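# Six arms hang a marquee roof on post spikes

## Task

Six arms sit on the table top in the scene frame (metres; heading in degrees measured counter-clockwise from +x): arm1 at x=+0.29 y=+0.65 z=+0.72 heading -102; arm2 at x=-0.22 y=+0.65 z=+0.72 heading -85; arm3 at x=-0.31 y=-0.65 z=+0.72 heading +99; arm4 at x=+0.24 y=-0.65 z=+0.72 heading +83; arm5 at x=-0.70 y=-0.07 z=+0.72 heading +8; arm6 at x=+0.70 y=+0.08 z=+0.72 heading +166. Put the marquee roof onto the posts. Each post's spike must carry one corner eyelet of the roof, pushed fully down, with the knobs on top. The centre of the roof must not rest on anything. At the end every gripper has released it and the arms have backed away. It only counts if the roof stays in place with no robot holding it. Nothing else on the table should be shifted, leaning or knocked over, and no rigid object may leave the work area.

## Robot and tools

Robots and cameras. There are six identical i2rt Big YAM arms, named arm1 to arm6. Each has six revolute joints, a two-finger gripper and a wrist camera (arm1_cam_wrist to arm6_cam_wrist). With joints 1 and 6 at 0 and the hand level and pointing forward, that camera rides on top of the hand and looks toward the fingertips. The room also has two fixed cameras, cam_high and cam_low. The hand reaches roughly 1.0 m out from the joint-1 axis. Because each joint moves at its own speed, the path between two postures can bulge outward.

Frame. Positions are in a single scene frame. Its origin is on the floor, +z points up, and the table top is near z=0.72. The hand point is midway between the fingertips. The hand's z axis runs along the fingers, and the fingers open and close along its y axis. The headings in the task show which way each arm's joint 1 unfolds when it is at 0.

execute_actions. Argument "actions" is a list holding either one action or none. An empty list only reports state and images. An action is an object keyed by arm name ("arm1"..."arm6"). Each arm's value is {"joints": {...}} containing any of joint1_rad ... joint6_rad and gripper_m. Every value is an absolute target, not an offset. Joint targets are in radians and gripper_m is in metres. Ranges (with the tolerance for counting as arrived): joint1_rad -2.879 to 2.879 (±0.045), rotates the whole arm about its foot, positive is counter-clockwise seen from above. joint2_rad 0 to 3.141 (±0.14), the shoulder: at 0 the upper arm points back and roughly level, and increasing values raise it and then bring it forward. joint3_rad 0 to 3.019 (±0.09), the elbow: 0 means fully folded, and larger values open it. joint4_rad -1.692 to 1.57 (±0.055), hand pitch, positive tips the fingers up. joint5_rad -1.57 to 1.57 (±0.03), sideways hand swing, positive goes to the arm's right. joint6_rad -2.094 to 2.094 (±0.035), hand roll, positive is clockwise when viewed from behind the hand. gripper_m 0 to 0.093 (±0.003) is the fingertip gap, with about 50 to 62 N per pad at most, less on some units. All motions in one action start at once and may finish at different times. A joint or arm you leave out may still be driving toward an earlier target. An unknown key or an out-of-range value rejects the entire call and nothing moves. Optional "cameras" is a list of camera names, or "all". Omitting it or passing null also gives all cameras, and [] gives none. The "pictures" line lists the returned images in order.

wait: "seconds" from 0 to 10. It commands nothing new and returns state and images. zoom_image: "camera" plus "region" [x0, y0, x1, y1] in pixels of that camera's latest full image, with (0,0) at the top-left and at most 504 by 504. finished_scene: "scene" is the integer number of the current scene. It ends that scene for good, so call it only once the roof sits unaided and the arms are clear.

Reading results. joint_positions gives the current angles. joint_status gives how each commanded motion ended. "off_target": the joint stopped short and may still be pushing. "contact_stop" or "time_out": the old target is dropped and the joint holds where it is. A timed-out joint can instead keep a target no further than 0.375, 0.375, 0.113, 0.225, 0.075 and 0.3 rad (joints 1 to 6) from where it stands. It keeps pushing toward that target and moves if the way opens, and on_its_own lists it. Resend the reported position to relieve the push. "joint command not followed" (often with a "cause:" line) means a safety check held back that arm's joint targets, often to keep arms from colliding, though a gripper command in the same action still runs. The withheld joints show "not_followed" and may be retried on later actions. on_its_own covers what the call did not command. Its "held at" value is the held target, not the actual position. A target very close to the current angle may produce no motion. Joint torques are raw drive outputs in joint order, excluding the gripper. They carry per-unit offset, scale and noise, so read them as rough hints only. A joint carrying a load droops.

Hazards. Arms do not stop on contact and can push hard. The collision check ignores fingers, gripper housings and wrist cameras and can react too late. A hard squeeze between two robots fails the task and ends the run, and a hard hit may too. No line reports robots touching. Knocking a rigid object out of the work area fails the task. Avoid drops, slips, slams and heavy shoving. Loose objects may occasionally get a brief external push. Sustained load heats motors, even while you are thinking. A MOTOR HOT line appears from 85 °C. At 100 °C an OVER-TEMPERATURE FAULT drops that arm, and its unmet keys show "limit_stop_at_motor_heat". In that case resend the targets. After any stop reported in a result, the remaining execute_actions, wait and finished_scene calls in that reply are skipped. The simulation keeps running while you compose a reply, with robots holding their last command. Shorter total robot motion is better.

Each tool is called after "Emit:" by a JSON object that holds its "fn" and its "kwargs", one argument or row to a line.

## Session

Emit:
{"fn": "execute_actions", "kwargs": {
  "actions": []
}}

Scene clock: 0.00 s.
Joint torques (N m, as the arm reports them, + toward a larger angle): no reading
Motor temperatures (°C, as the motors report them): arm1=[27 26 33 28 27 27] | arm2=[25 27 41 29 26 27] | arm3=[28 28 34 28 28 26] | arm4=[27 33 35 26 26 26] | arm5=[28 31 32 28 27 26] | arm6=[25 29 34 25 24 28]
arm1.joint_positions: joint1_rad=+0.249 joint2_rad=+0.429 joint3_rad=+0.567 joint4_rad=-1.266 joint5_rad=+0.197 joint6_rad=-0.409 gripper_m=+0.095
arm1.joint_status: not commanded
arm1.hand: x=+0.2647 y=+0.4609 z=+0.9221 quat_wxyz=(-0.044, -0.533, -0.811, +0.236) (m; scene frame)
arm2.joint_positions: joint1_rad=-0.343 joint2_rad=+0.515 joint3_rad=+0.409 joint4_rad=-0.990 joint5_rad=-0.262 joint6_rad=+0.310 gripper_m=+0.094
arm2.joint_status: not commanded
arm2.hand: x=-0.2375 y=+0.4302 z=+0.9255 quat_wxyz=(-0.258, -0.835, -0.482, +0.063) (m; scene frame)
arm3.joint_positions: joint1_rad=+0.101 joint2_rad=+0.343 joint3_rad=+0.638 joint4_rad=-1.406 joint5_rad=+0.303 joint6_rad=+0.498 gripper_m=+0.094
arm3.joint_status: not commanded
arm3.hand: x=-0.2963 y=-0.4826 z=+0.9495 quat_wxyz=(-0.226, +0.558, -0.786, -0.145) (m; scene frame)
arm4.joint_positions: joint1_rad=-0.211 joint2_rad=+0.459 joint3_rad=+0.495 joint4_rad=-1.093 joint5_rad=-0.156 joint6_rad=-0.547 gripper_m=+0.095
arm4.joint_status: not commanded
arm4.hand: x=+0.2969 y=-0.4399 z=+0.9773 quat_wxyz=(-0.211, +0.748, -0.611, -0.151) (m; scene frame)
arm5.joint_positions: joint1_rad=+0.411 joint2_rad=+0.402 joint3_rad=+0.610 joint4_rad=-1.296 joint5_rad=+0.117 joint6_rad=+0.236 gripper_m=+0.094
arm5.joint_status: not commanded
arm5.hand: x=-0.5254 y=-0.0014 z=+0.9762 quat_wxyz=(-0.243, +0.112, -0.963, -0.041) (m; scene frame)
arm6.joint_positions: joint1_rad=-0.317 joint2_rad=+0.491 joint3_rad=+0.439 joint4_rad=-1.047 joint5_rad=-0.297 joint6_rad=-0.216 gripper_m=+0.094
arm6.joint_status: not commanded
arm6.hand: x=+0.4974 y=+0.1511 z=+0.8604 quat_wxyz=(+0.046, +0.952, -0.135, -0.272) (m; scene frame)
pictures: arm1_cam_wrist, arm2_cam_wrist, arm3_cam_wrist, arm4_cam_wrist, arm5_cam_wrist, arm6_cam_wrist, cam_high, cam_low
Images, in order (width x height): arm1_cam_wrist 504x504, arm2_cam_wrist 504x504, arm3_cam_wrist 504x504, arm4_cam_wrist 504x504, arm5_cam_wrist 504x504, arm6_cam_wrist 504x504, cam_high 896x504, cam_low 896x504.

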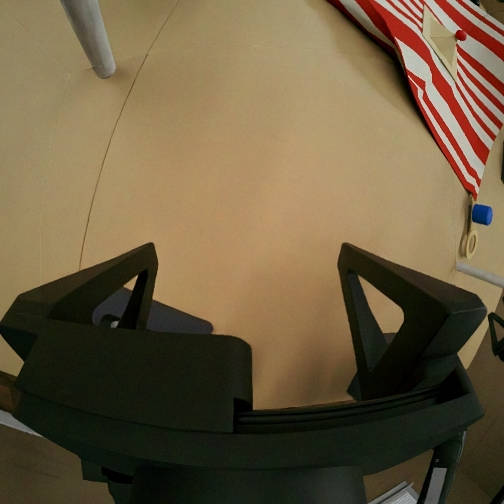

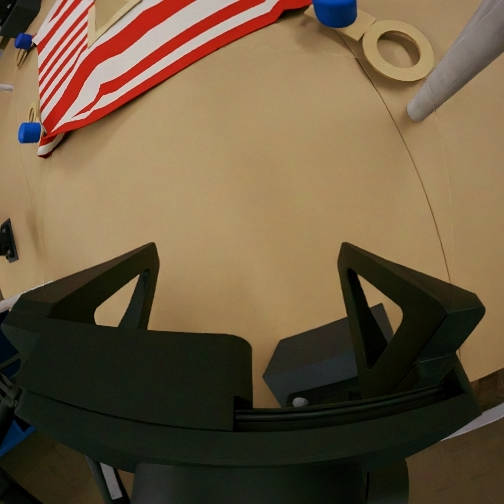

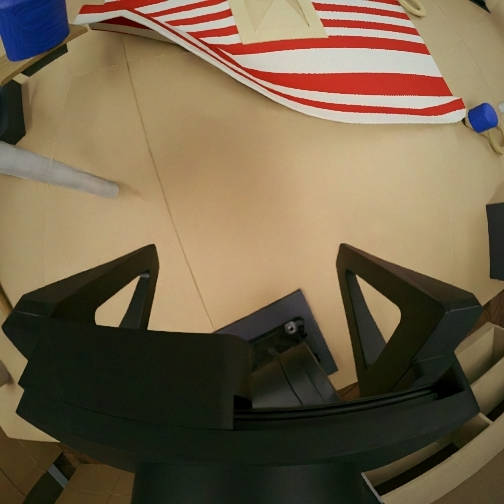

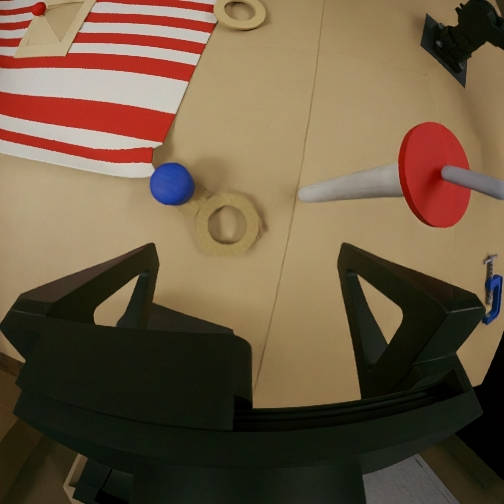

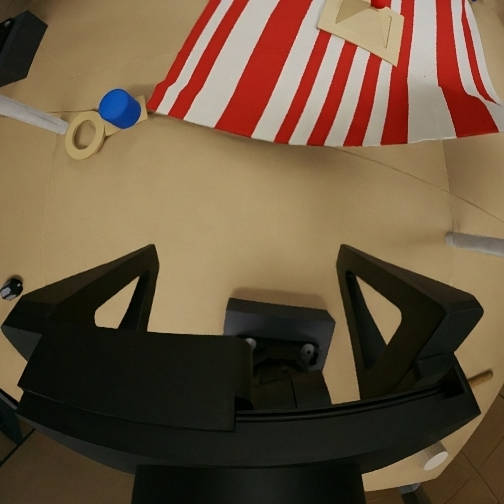

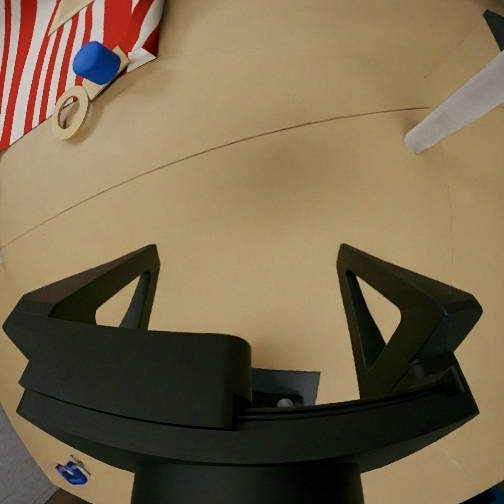

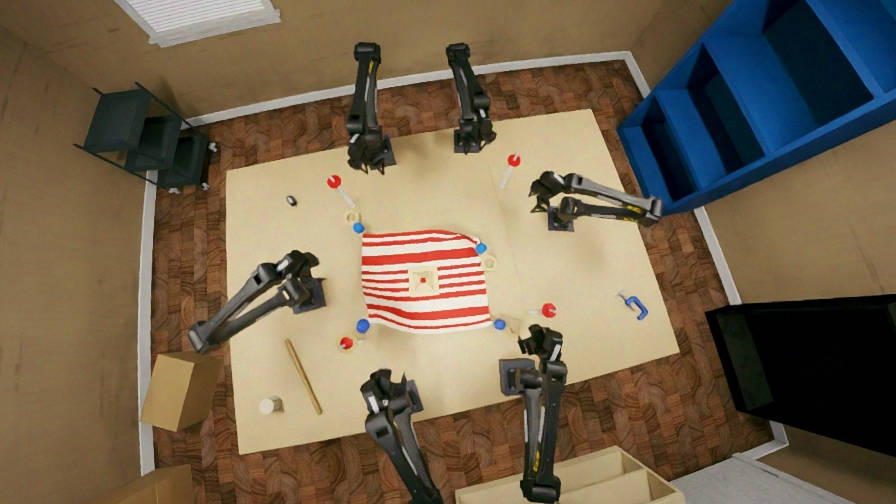

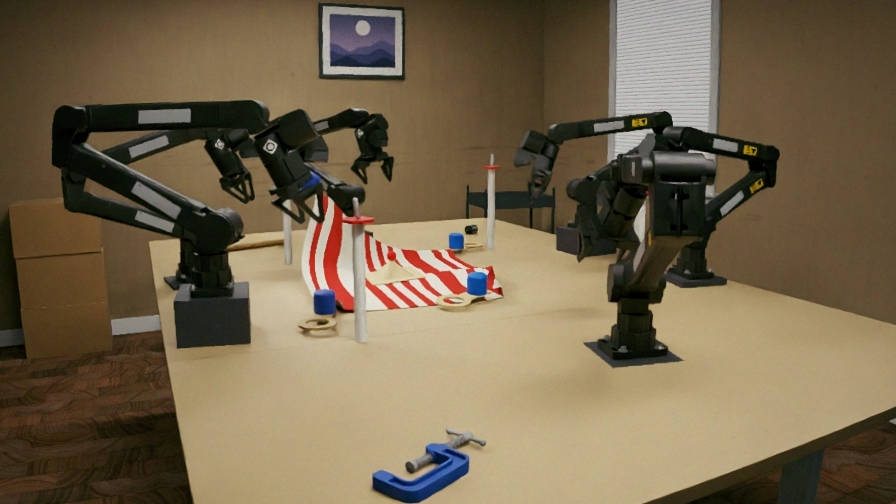

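Emit:
{"fn": "zoom_image", "kwargs": {
  "camera": "cam_high",
  "region": [300, 130, 600, 400]
}}

Emit:
{"fn": "zoom_image", "kwargs": {
  "camera": "cam_low",
  "region": [230, 120, 530, 360]
}}

Region (300, 130, 600, 400) of cam_high's 896x504 image, scaled by 1.680, with more detail than that image has; it fills the top 454 rows of this view, and the rest is white.

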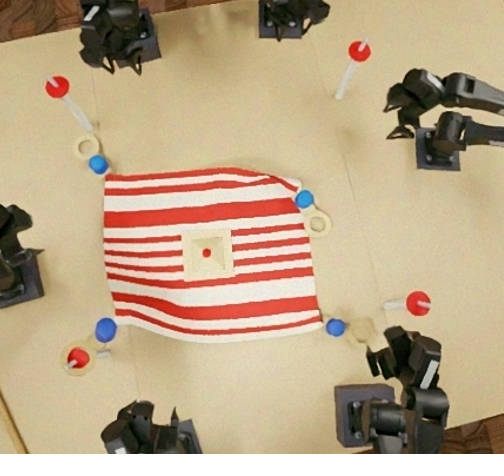

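Region (230, 120, 530, 360) of cam_low's 896x504 image, scaled by 1.680, with more detail than that image has; it fills the top 403 rows of this view, and the rest is white.

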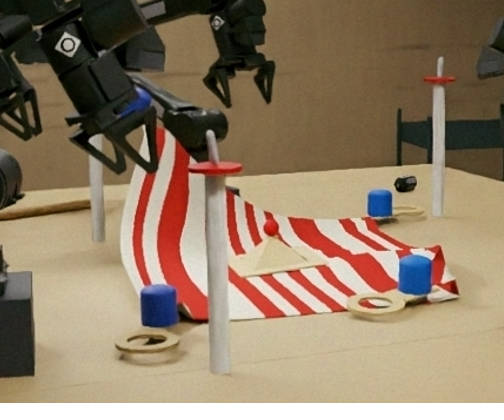

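Emit:
{"fn": "zoom_image", "kwargs": {
  "camera": "cam_high",
  "region": [310, 120, 450, 260]
}}

Emit:
{"fn": "zoom_image", "kwargs": {
  "camera": "cam_high",
  "region": [440, 120, 600, 280]
}}

Emit:
{"fn": "zoom_image", "kwargs": {
  "camera": "cam_high",
  "region": [450, 270, 590, 410]
}}

Emit:
{"fn": "zoom_image", "kwargs": {
  "camera": "cam_high",
  "region": [280, 270, 440, 430]
}}

Region (310, 120, 450, 260) of cam_high's 896x504 image, scaled by 3.600, with more detail than that image has.

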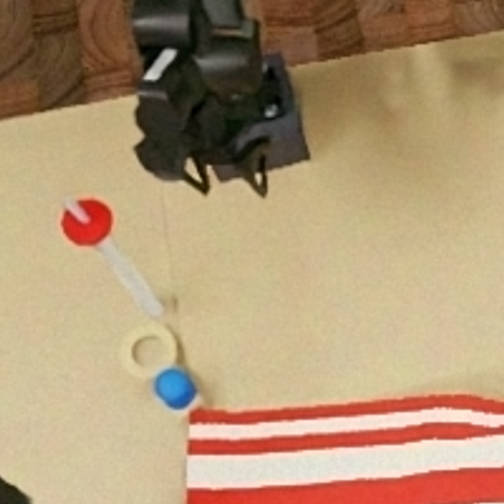

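Region (440, 120, 600, 280) of cam_high's 896x504 image, scaled by 3.150, with more detail than that image has.

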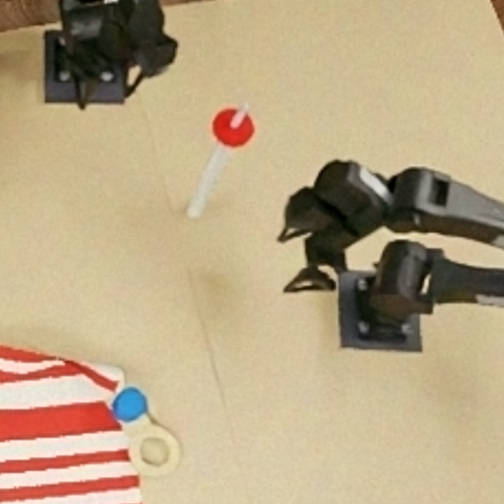

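Region (450, 270, 590, 410) of cam_high's 896x504 image, scaled by 3.600, with more detail than that image has.

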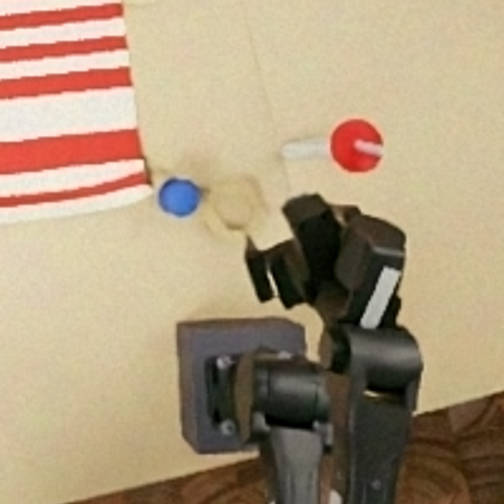

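Region (280, 270, 440, 430) of cam_high's 896x504 image, scaled by 3.150, with more detail than that image has.

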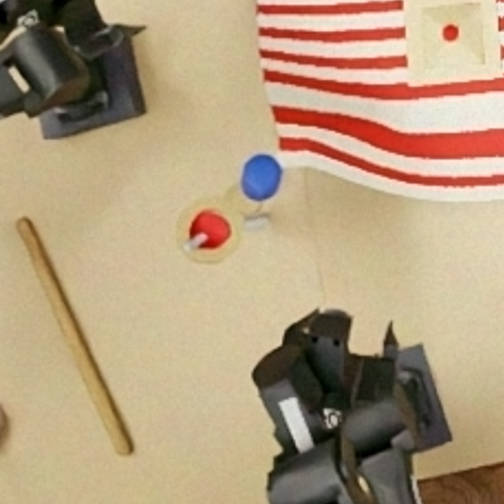

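Emit:
{"fn": "execute_actions", "kwargs": {
  "actions": [
    {"arm1":{"joints":{"joint1_rad":0.095,"joint2_rad":2.0,"joint3_rad":2.16,"joint4_rad":-1.56,"joint5_rad":0,"joint6_rad":-0.23}},"arm5":{"joints":{"joint1_rad":0.705,"joint2_rad":1.6,"joint3_rad":1.11,"joint4_rad":-1.02,"joint5_rad":0,"joint6_rad":-1.49}},"arm4":{"joints":{"joint1_rad":0.268,"joint2_rad":0.975,"joint5_rad":0,"joint6_rad":1.75}},"arm6":{"joints":{"joint1_rad":1.0,"joint2_rad":0.08,"joint3_rad":0.08,"joint4_rad":-0.6}},"arm2":{"joints":{"joint1_rad":0.35,"joint5_rad":0}},"arm3":{"joints":{"joint1_rad":0.731,"joint2_rad":0.607,"joint3_rad":1.29,"joint4_rad":-1.6,"joint5_rad":0,"joint6_rad":0}}}
  ]
}}

Scene clock: 122.47 s.
Joint torques (N m, as the arm reports them, + toward a larger angle): arm1=[ -1.81 -19.24  14.86   0.51  -0.17   0.16] | arm2=[-1.57  2.51 13.38  0.82  0.17  0.11] | arm3=[ 1.96  1.51 10.79  1.3  -0.2  -0.07] | arm4=[-1.28 -2.55  8.2   0.6   0.3   0.26] | arm5=[  1.22 -10.04   9.22   0.97  -0.27  -0.12] | arm6=[-0.78  1.9  11.3   2.19 -0.31 -0.1 ]
Motor temperatures (°C, as the motors report them): arm1=[27 26 43 28 27 27] | arm2=[25 27 50 29 26 27] | arm3=[28 28 41 28 28 26] | arm4=[27 32 41 26 26 26] | arm5=[28 30 39 28 27 26] | arm6=[25 28 41 25 25 28]
arm1.joint_positions: joint1_rad=+0.105 joint2_rad=+2.000 joint3_rad=+2.107 joint4_rad=-1.555 joint5_rad=+0.003 joint6_rad=-0.244 gripper_m=+0.095
arm1.joint_status: all done
arm1.hand: x=+0.2246 y=+0.0025 z=+0.9826 quat_wxyz=(-0.033, -0.653, -0.755, +0.052) (m; scene frame)
arm2.joint_positions: joint1_rad=+0.344 joint2_rad=+0.515 joint3_rad=+0.409 joint4_rad=-0.990 joint5_rad=-0.004 joint6_rad=+0.310 gripper_m=+0.094
arm2.joint_status: all done
arm2.hand: x=-0.1338 y=+0.4500 z=+0.9220 quat_wxyz=(-0.220, -0.651, -0.721, +0.088) (m; scene frame)
arm3.joint_positions: joint1_rad=+0.720 joint2_rad=+0.607 joint3_rad=+1.248 joint4_rad=-1.594 joint5_rad=+0.003 joint6_rad=+0.008 gripper_m=+0.094
arm3.joint_status: all done
arm3.hand: x=-0.4586 y=-0.5178 z=+1.1602 quat_wxyz=(-0.106, +0.891, -0.339, -0.284) (m; scene frame)
arm4.joint_positions: joint1_rad=+0.264 joint2_rad=+0.973 joint3_rad=+0.495 joint4_rad=-1.093 joint5_rad=-0.005 joint6_rad=+1.733 gripper_m=+0.095
arm4.joint_status: all done
arm4.hand: x=+0.2215 y=-0.4461 z=+0.8774 quat_wxyz=(+0.005, -0.036, -0.999, +0.006) (m; scene frame)
arm5.joint_positions: joint1_rad=+0.698 joint2_rad=+1.600 joint3_rad=+1.089 joint4_rad=-1.024 joint5_rad=+0.003 joint6_rad=-1.476 gripper_m=+0.094
arm5.joint_status: all done
arm5.hand: x=-0.3863 y=+0.2415 z=+0.8509 quat_wxyz=(-0.023, +0.905, -0.426, +0.003) (m; scene frame)
arm6.joint_positions: joint1_rad=+0.996 joint2_rad=+0.088 joint3_rad=+0.074 joint4_rad=-0.619 joint5_rad=-0.297 joint6_rad=-0.216 gripper_m=+0.094
arm6.joint_status: all done
arm6.hand: x=+0.5692 y=-0.1088 z=+0.8086 quat_wxyz=(+0.243, +0.750, +0.467, -0.400) (m; scene frame)
pictures: arm1_cam_wrist, arm2_cam_wrist, arm3_cam_wrist, arm4_cam_wrist, arm5_cam_wrist, arm6_cam_wrist, cam_high, cam_low
Images, in order (width x height): arm1_cam_wrist 504x504, arm2_cam_wrist 504x504, arm3_cam_wrist 504x504, arm4_cam_wrist 504x504, arm5_cam_wrist 504x504, arm6_cam_wrist 504x504, cam_high 896x504, cam_low 896x504.

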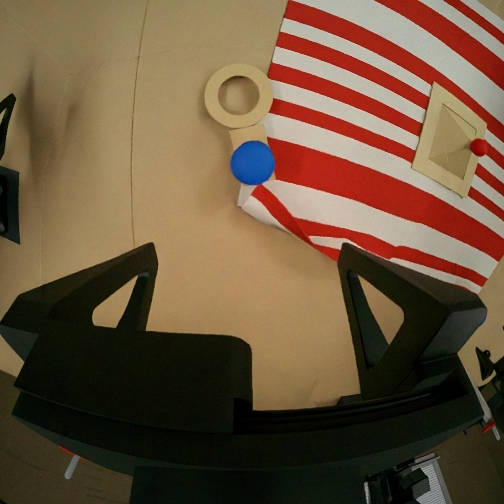

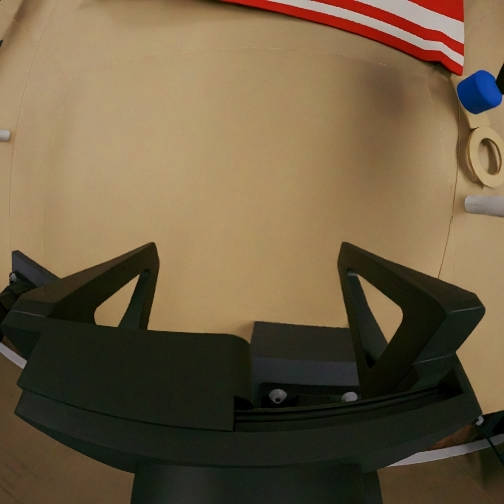

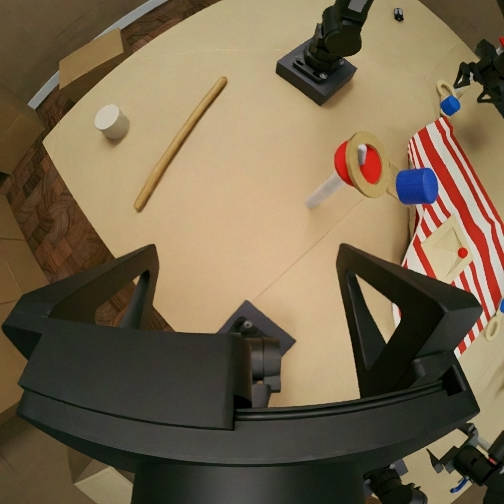

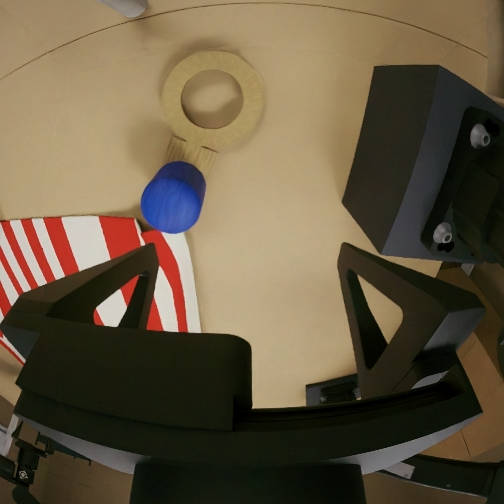

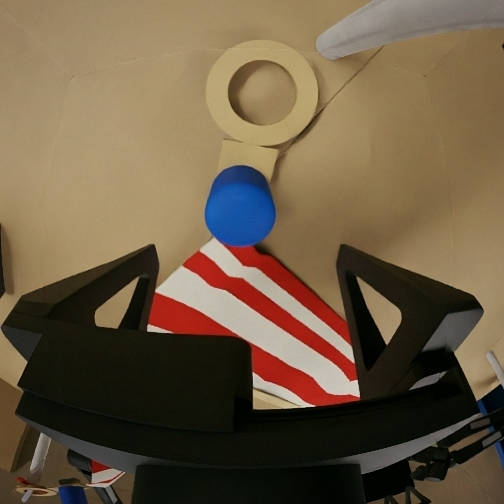

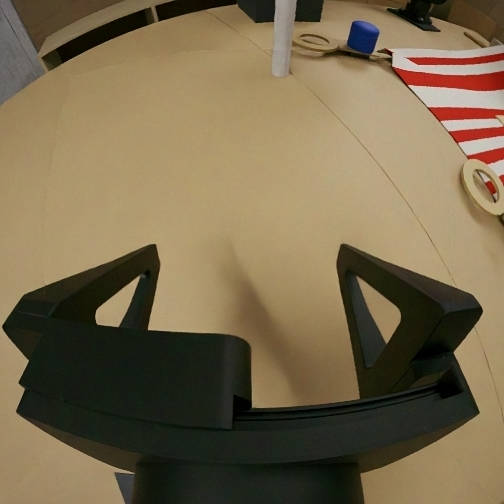

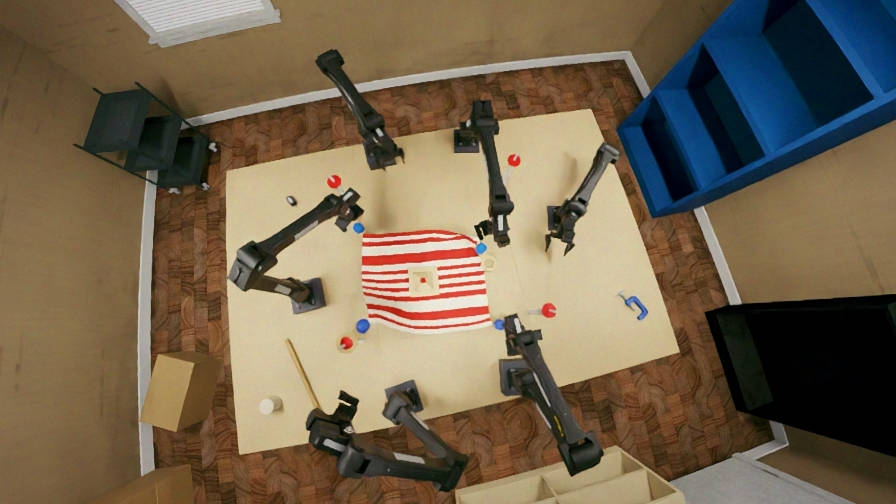

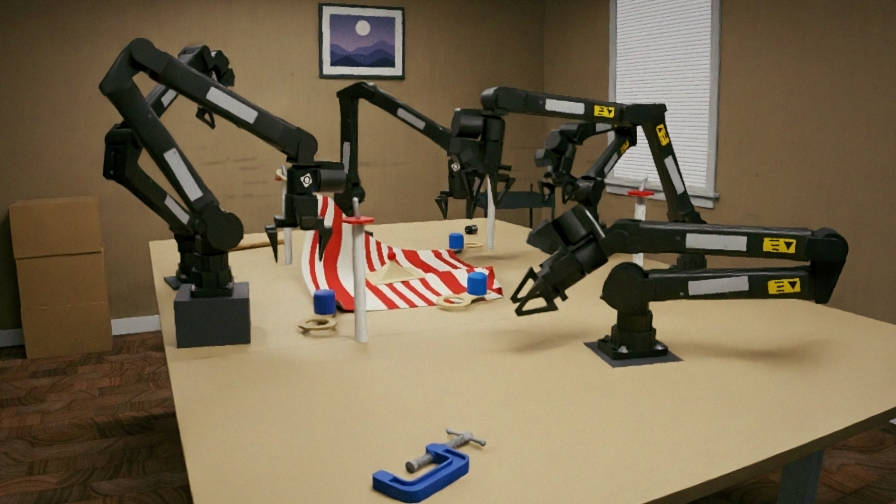

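Emit:
{"fn": "zoom_image", "kwargs": {
  "camera": "arm4_cam_wrist",
  "region": [90, 0, 300, 250]
}}

Emit:
{"fn": "zoom_image", "kwargs": {
  "camera": "arm1_cam_wrist",
  "region": [170, 40, 350, 240]
}}

Emit:
{"fn": "zoom_image", "kwargs": {
  "camera": "arm3_cam_wrist",
  "region": [290, 90, 490, 250]
}}

Emit:
{"fn": "zoom_image", "kwargs": {
  "camera": "cam_low",
  "region": [440, 140, 700, 300]
}}

Region (90, 0, 300, 250) of arm4_cam_wrist's 504x504 image, scaled by 2.016, with more detail than that image has; it fills the left 423 columns of this view, and the rest is white.

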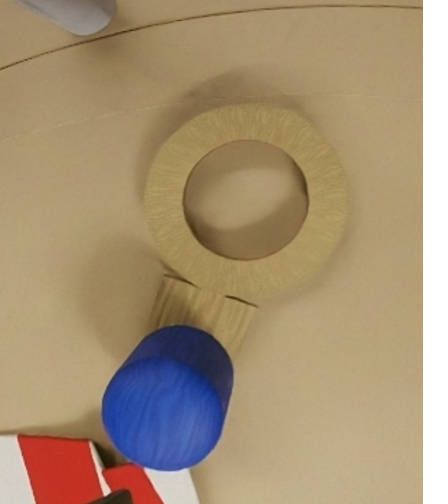

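Region (170, 40, 350, 240) of arm1_cam_wrist's 504x504 image, scaled by 2.520, with more detail than that image has; it fills the left 454 columns of this view, and the rest is white.

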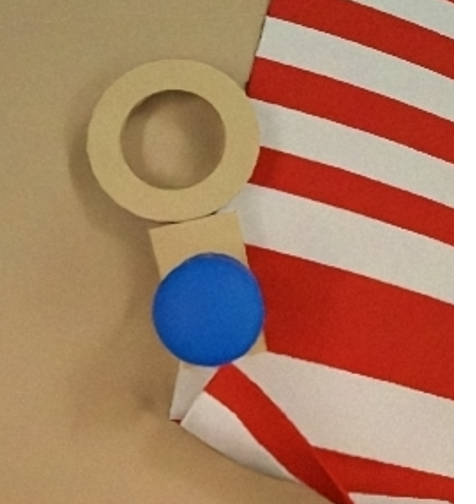

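Region (290, 90, 490, 250) of arm3_cam_wrist's 504x504 image, scaled by 2.520, with more detail than that image has; it fills the top 403 rows of this view, and the rest is white.

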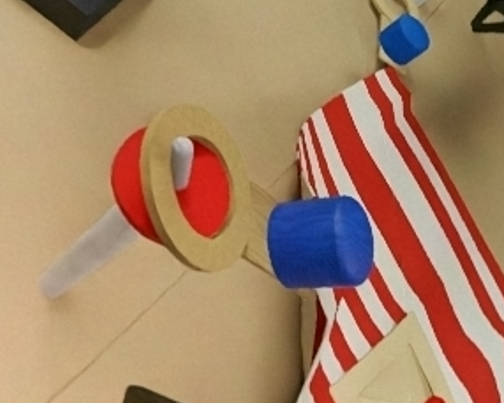

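Region (440, 140, 700, 300) of cam_low's 896x504 image, scaled by 1.938, with more detail than that image has; it fills the top 310 rows of this view, and the rest is white.

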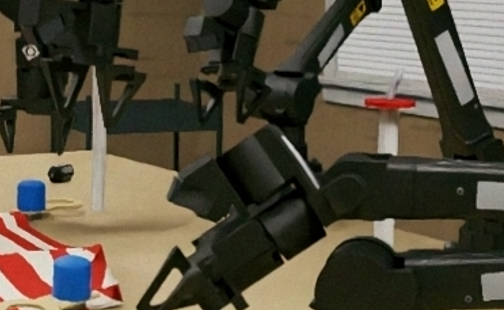

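Emit:
{"fn": "execute_actions", "kwargs": {
  "actions": [
    {"arm1":{"joints":{"joint1_rad":0.088,"joint2_rad":2.22,"joint3_rad":1.915,"joint4_rad":-1.245}},"arm5":{"joints":{"joint1_rad":0.675,"joint2_rad":1.63,"joint3_rad":1.012,"joint4_rad":-0.825}},"arm4":{"joints":{"joint2_rad":1.28,"joint4_rad":-0.66}}}
  ],
  "cameras": ["arm1_cam_wrist","arm4_cam_wrist","arm5_cam_wrist","cam_low"]
}}

Scene clock: 191.13 s.
Joint torques (N m, as the arm reports them, + toward a larger angle): arm1=[ -2.3  -22.89  10.55   0.83  -0.18   0.16] | arm2=[-1.45  2.39 13.42  0.87  0.15  0.14] | arm3=[ 2.32  1.66 10.88  1.32 -0.21 -0.05] | arm4=[-1.26 -5.77  7.02  1.06  0.31  0.24] | arm5=[-0.42 -9.72  7.37  1.66 -0.27 -0.12] | arm6=[-0.63  1.84 11.32  2.2  -0.31 -0.09]
Motor temperatures (°C, as the motors report them): arm1=[27 31 46 28 26 27] | arm2=[25 27 51 29 26 27] | arm3=[28 28 41 28 28 26] | arm4=[27 31 39 26 26 26] | arm5=[28 31 37 28 27 26] | arm6=[25 27 40 25 24 28]
arm1.joint_positions: joint1_rad=+0.101 joint2_rad=+2.236 joint3_rad=+1.899 joint4_rad=-1.256 joint5_rad=+0.003 joint6_rad=-0.244 gripper_m=+0.095
arm1.joint_status: all done
arm1.hand: x=+0.2194 y=-0.0104 z=+0.7538 quat_wxyz=(+0.008, -0.656, -0.754, -0.007) (m; scene frame)
arm2.joint_positions: joint1_rad=+0.344 joint2_rad=+0.515 joint3_rad=+0.409 joint4_rad=-0.990 joint5_rad=-0.004 joint6_rad=+0.310 gripper_m=+0.094
arm2.joint_status: not commanded
arm2.hand: x=-0.1338 y=+0.4500 z=+0.9220 quat_wxyz=(-0.220, -0.651, -0.721, +0.088) (m; scene frame)
arm3.joint_positions: joint1_rad=+0.720 joint2_rad=+0.607 joint3_rad=+1.248 joint4_rad=-1.594 joint5_rad=+0.003 joint6_rad=+0.008 gripper_m=+0.094
arm3.joint_status: not commanded
arm3.hand: x=-0.4586 y=-0.5178 z=+1.1602 quat_wxyz=(-0.106, +0.891, -0.339, -0.284) (m; scene frame)
arm4.joint_positions: joint1_rad=+0.264 joint2_rad=+1.280 joint3_rad=+0.495 joint4_rad=-0.673 joint5_rad=-0.005 joint6_rad=+1.734 gripper_m=+0.095
arm4.joint_status: all done
arm4.hand: x=+0.2145 y=-0.3749 z=+0.8149 quat_wxyz=(+0.013, -0.036, -0.998, -0.050) (m; scene frame)
arm5.joint_positions: joint1_rad=+0.685 joint2_rad=+1.626 joint3_rad=+1.010 joint4_rad=-0.841 joint5_rad=+0.003 joint6_rad=-1.476 gripper_m=+0.094
arm5.joint_status: all done
arm5.hand: x=-0.3771 y=+0.2428 z=+0.8161 quat_wxyz=(-0.059, +0.900, -0.431, +0.017) (m; scene frame)
arm6.joint_positions: joint1_rad=+0.996 joint2_rad=+0.088 joint3_rad=+0.074 joint4_rad=-0.619 joint5_rad=-0.297 joint6_rad=-0.216 gripper_m=+0.094
arm6.joint_status: not commanded
arm6.hand: x=+0.5692 y=-0.1088 z=+0.8086 quat_wxyz=(+0.243, +0.750, +0.467, -0.400) (m; scene frame)
pictures: arm1_cam_wrist, arm4_cam_wrist, arm5_cam_wrist, cam_low
Images, in order (width x height): arm1_cam_wrist 504x504, arm4_cam_wrist 504x504, arm5_cam_wrist 504x504, cam_low 896x504.

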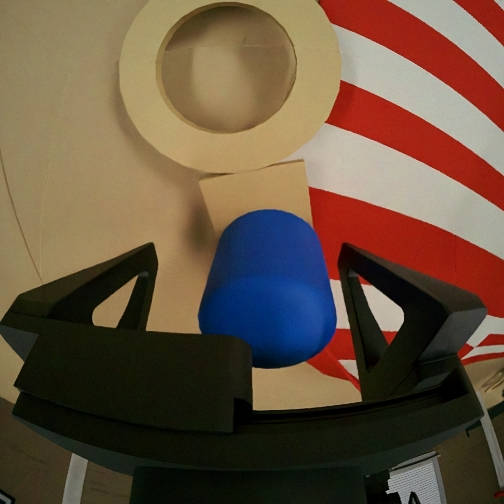

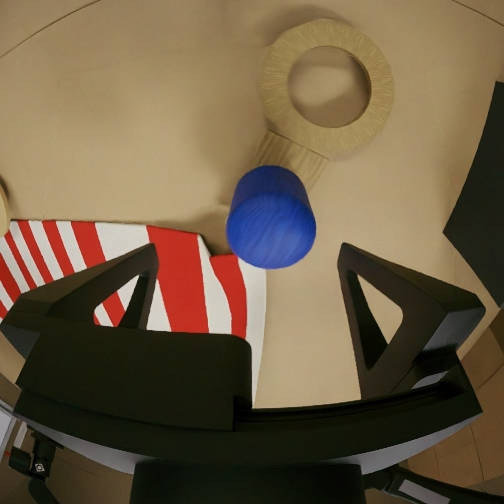

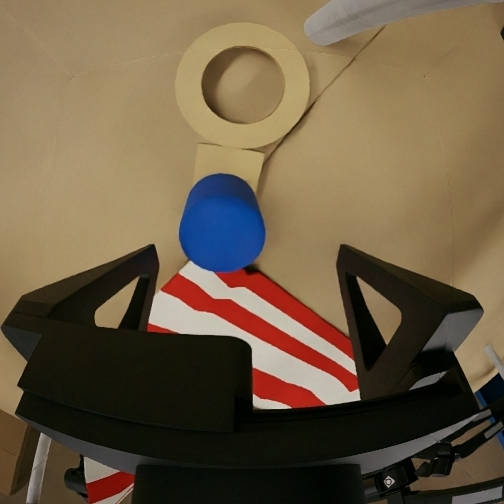

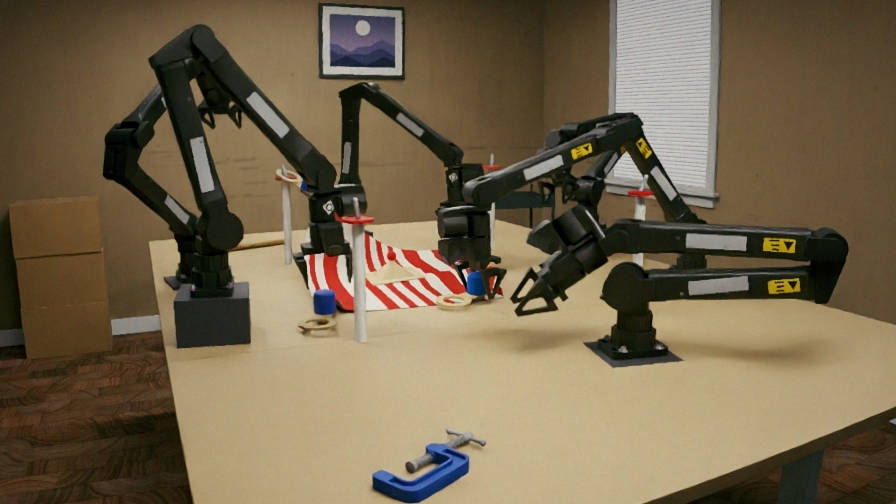

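Emit:
{"fn": "execute_actions", "kwargs": {
  "actions": [
    {"arm1":{"joints":{"joint1_rad":0.075,"joint2_rad":2.2,"joint3_rad":1.885}},"arm5":{"joints":{"joint1_rad":0.665,"joint2_rad":1.75}},"arm4":{"joints":{"joint2_rad":1.508,"joint4_rad":-0.545}}}
  ],
  "cameras": ["arm1_cam_wrist","arm4_cam_wrist","arm5_cam_wrist"]
}}

Scene clock: 208.77 s.
Joint torques (N m, as the arm reports them, + toward a larger angle): arm1=[ -1.85 -24.47   8.67   0.8   -0.15   0.15] | arm2=[-1.58  2.42 13.4   0.84  0.15  0.13] | arm3=[ 2.29  1.59 10.81  1.32 -0.21 -0.06] | arm4=[-1.19 -7.58  5.52  0.82  0.31  0.25] | arm5=[ -0.51 -11.44   6.44   1.22  -0.27  -0.12] | arm6=[-0.85  1.79 11.23  2.23 -0.33 -0.08]
Motor temperatures (°C, as the motors report them): arm1=[27 32 43 28 26 27] | arm2=[25 27 51 29 26 27] | arm3=[28 28 42 28 28 26] | arm4=[27 31 38 26 26 26] | arm5=[28 31 37 28 27 26] | arm6=[25 27 40 25 24 28]
arm1.joint_positions: joint1_rad=+0.087 joint2_rad=+2.236 joint3_rad=+1.888 joint4_rad=-1.255 joint5_rad=+0.003 joint6_rad=-0.244 gripper_m=+0.095
arm1.joint_status: all done
arm1.hand: x=+0.2111 y=-0.0051 z=+0.7496 quat_wxyz=(+0.011, -0.661, -0.750, -0.012) (m; scene frame)
arm2.joint_positions: joint1_rad=+0.344 joint2_rad=+0.515 joint3_rad=+0.409 joint4_rad=-0.990 joint5_rad=-0.004 joint6_rad=+0.310 gripper_m=+0.094
arm2.joint_status: not commanded
arm2.hand: x=-0.1338 y=+0.4500 z=+0.9220 quat_wxyz=(-0.220, -0.651, -0.721, +0.088) (m; scene frame)
arm3.joint_positions: joint1_rad=+0.720 joint2_rad=+0.607 joint3_rad=+1.248 joint4_rad=-1.594 joint5_rad=+0.003 joint6_rad=+0.008 gripper_m=+0.094
arm3.joint_status: not commanded
arm3.hand: x=-0.4586 y=-0.5178 z=+1.1602 quat_wxyz=(-0.106, +0.891, -0.339, -0.284) (m; scene frame)
arm4.joint_positions: joint1_rad=+0.264 joint2_rad=+1.510 joint3_rad=+0.495 joint4_rad=-0.557 joint5_rad=-0.005 joint6_rad=+1.734 gripper_m=+0.095
arm4.joint_status: all done
arm4.hand: x=+0.2149 y=-0.3839 z=+0.7585 quat_wxyz=(+0.005, -0.036, -0.999, +0.007) (m; scene frame)
arm5.joint_positions: joint1_rad=+0.675 joint2_rad=+1.760 joint3_rad=+1.010 joint4_rad=-0.838 joint5_rad=+0.003 joint6_rad=-1.476 gripper_m=+0.094
arm5.joint_status: all done
arm5.hand: x=-0.3851 y=+0.2302 z=+0.7594 quat_wxyz=(+0.002, +0.900, -0.436, -0.006) (m; scene frame)
arm6.joint_positions: joint1_rad=+0.996 joint2_rad=+0.088 joint3_rad=+0.074 joint4_rad=-0.619 joint5_rad=-0.297 joint6_rad=-0.216 gripper_m=+0.094
arm6.joint_status: not commanded
arm6.hand: x=+0.5692 y=-0.1088 z=+0.8086 quat_wxyz=(+0.243, +0.750, +0.467, -0.400) (m; scene frame)
pictures: arm1_cam_wrist, arm4_cam_wrist, arm5_cam_wrist
Images, in order (width x height): arm1_cam_wrist 504x504, arm4_cam_wrist 504x504, arm5_cam_wrist 504x504.

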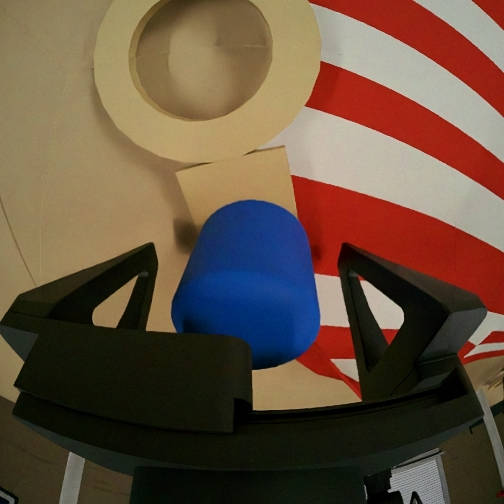

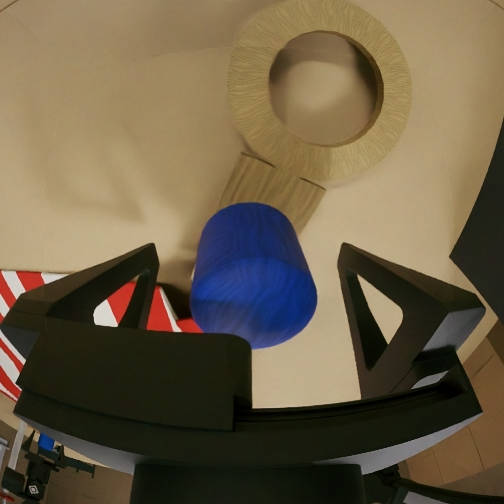

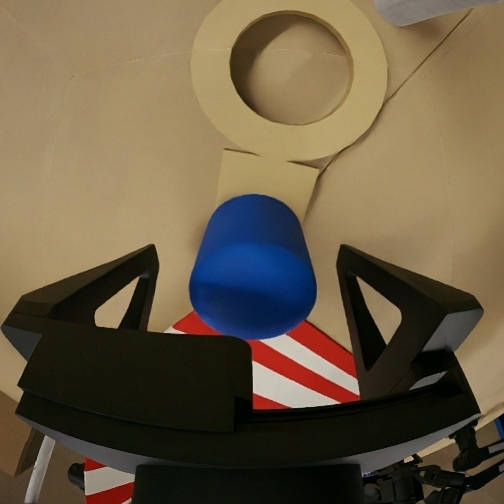

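Emit:
{"fn": "execute_actions", "kwargs": {
  "actions": [
    {"arm1":{"joints":{"gripper_m":0.03,"joint2_rad":2.236}},"arm5":{"joints":{"gripper_m":0.03}},"arm4":{"joints":{"gripper_m":0.03}}}
  ],
  "cameras": ["arm1_cam_wrist","arm4_cam_wrist","arm5_cam_wrist"]
}}

Scene clock: 216.27 s.
Joint torques (N m, as the arm reports them, + toward a larger angle): arm1=[ -1.96 -21.17   8.84   0.8   -0.13   0.15] | arm2=[-1.58  2.44 13.42  0.84  0.16  0.13] | arm3=[ 2.24  1.81 10.87  1.26 -0.2  -0.05] | arm4=[-1.06 -7.53  5.53  0.83  0.3   0.24] | arm5=[ -0.46 -11.62   6.45   1.14  -0.26  -0.12] | arm6=[-0.73  1.82 11.22  2.32 -0.31 -0.1 ]
Motor temperatures (°C, as the motors report them): arm1=[27 33 42 28 26 27] | arm2=[25 27 51 29 26 27] | arm3=[28 28 42 28 28 26] | arm4=[27 32 38 26 26 26] | arm5=[28 32 36 28 27 26] | arm6=[25 27 40 25 24 28]
arm1.joint_positions: joint1_rad=+0.087 joint2_rad=+2.236 joint3_rad=+1.888 joint4_rad=-1.255 joint5_rad=+0.002 joint6_rad=-0.243 gripper_m=+0.048
arm1.joint_status: gripper_m off_target (ended at +0.048, target +0.030); the others done
arm1.hand: x=+0.2112 y=-0.0051 z=+0.7496 quat_wxyz=(+0.011, -0.662, -0.750, -0.012) (m; scene frame)
arm2.joint_positions: joint1_rad=+0.344 joint2_rad=+0.515 joint3_rad=+0.409 joint4_rad=-0.990 joint5_rad=-0.004 joint6_rad=+0.310 gripper_m=+0.094
arm2.joint_status: not commanded
arm2.hand: x=-0.1338 y=+0.4500 z=+0.9220 quat_wxyz=(-0.220, -0.651, -0.721, +0.088) (m; scene frame)
arm3.joint_positions: joint1_rad=+0.720 joint2_rad=+0.607 joint3_rad=+1.248 joint4_rad=-1.594 joint5_rad=+0.003 joint6_rad=+0.008 gripper_m=+0.094
arm3.joint_status: not commanded
arm3.hand: x=-0.4586 y=-0.5178 z=+1.1602 quat_wxyz=(-0.106, +0.891, -0.339, -0.284) (m; scene frame)
arm4.joint_positions: joint1_rad=+0.264 joint2_rad=+1.510 joint3_rad=+0.495 joint4_rad=-0.556 joint5_rad=-0.005 joint6_rad=+1.734 gripper_m=+0.049
arm4.joint_status: gripper_m off_target (ended at +0.049, target +0.030)
arm4.hand: x=+0.2149 y=-0.3837 z=+0.7585 quat_wxyz=(+0.005, -0.036, -0.999, +0.006) (m; scene frame)
arm5.joint_positions: joint1_rad=+0.675 joint2_rad=+1.760 joint3_rad=+1.010 joint4_rad=-0.836 joint5_rad=+0.003 joint6_rad=-1.477 gripper_m=+0.048
arm5.joint_status: gripper_m off_target (ended at +0.048, target +0.030)
arm5.hand: x=-0.3849 y=+0.2305 z=+0.7594 quat_wxyz=(+0.001, +0.900, -0.436, -0.006) (m; scene frame)
arm6.joint_positions: joint1_rad=+0.996 joint2_rad=+0.088 joint3_rad=+0.074 joint4_rad=-0.619 joint5_rad=-0.297 joint6_rad=-0.216 gripper_m=+0.094
arm6.joint_status: not commanded
arm6.hand: x=+0.5692 y=-0.1088 z=+0.8086 quat_wxyz=(+0.243, +0.750, +0.467, -0.400) (m; scene frame)
pictures: arm1_cam_wrist, arm4_cam_wrist, arm5_cam_wrist
Images, in order (width x height): arm1_cam_wrist 504x504, arm4_cam_wrist 504x504, arm5_cam_wrist 504x504.

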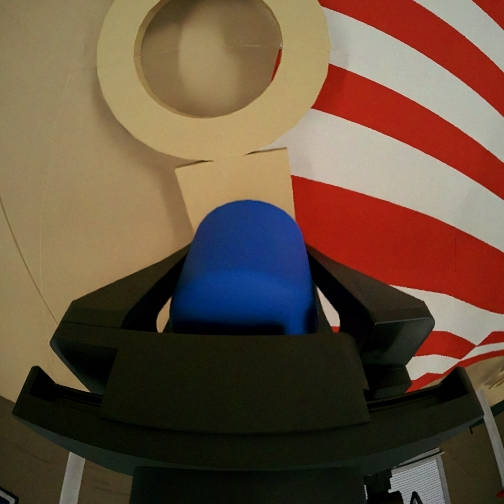

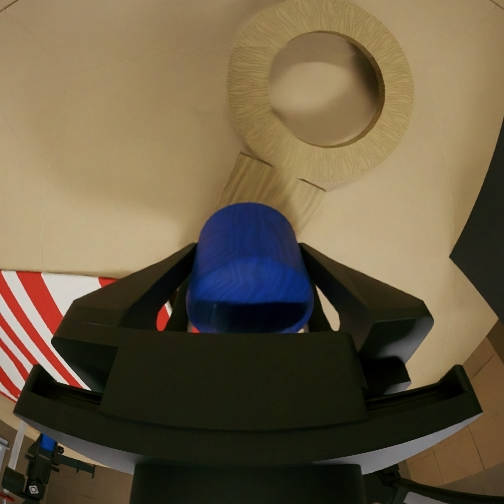

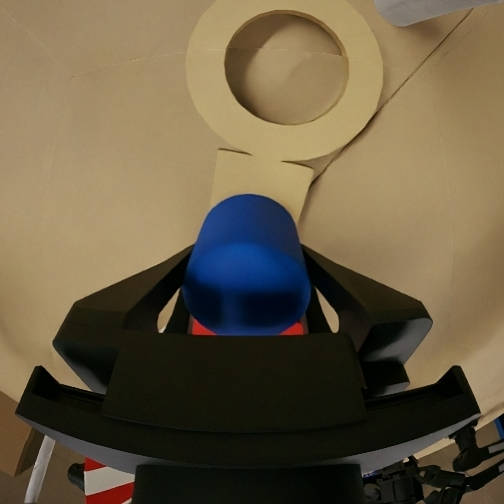

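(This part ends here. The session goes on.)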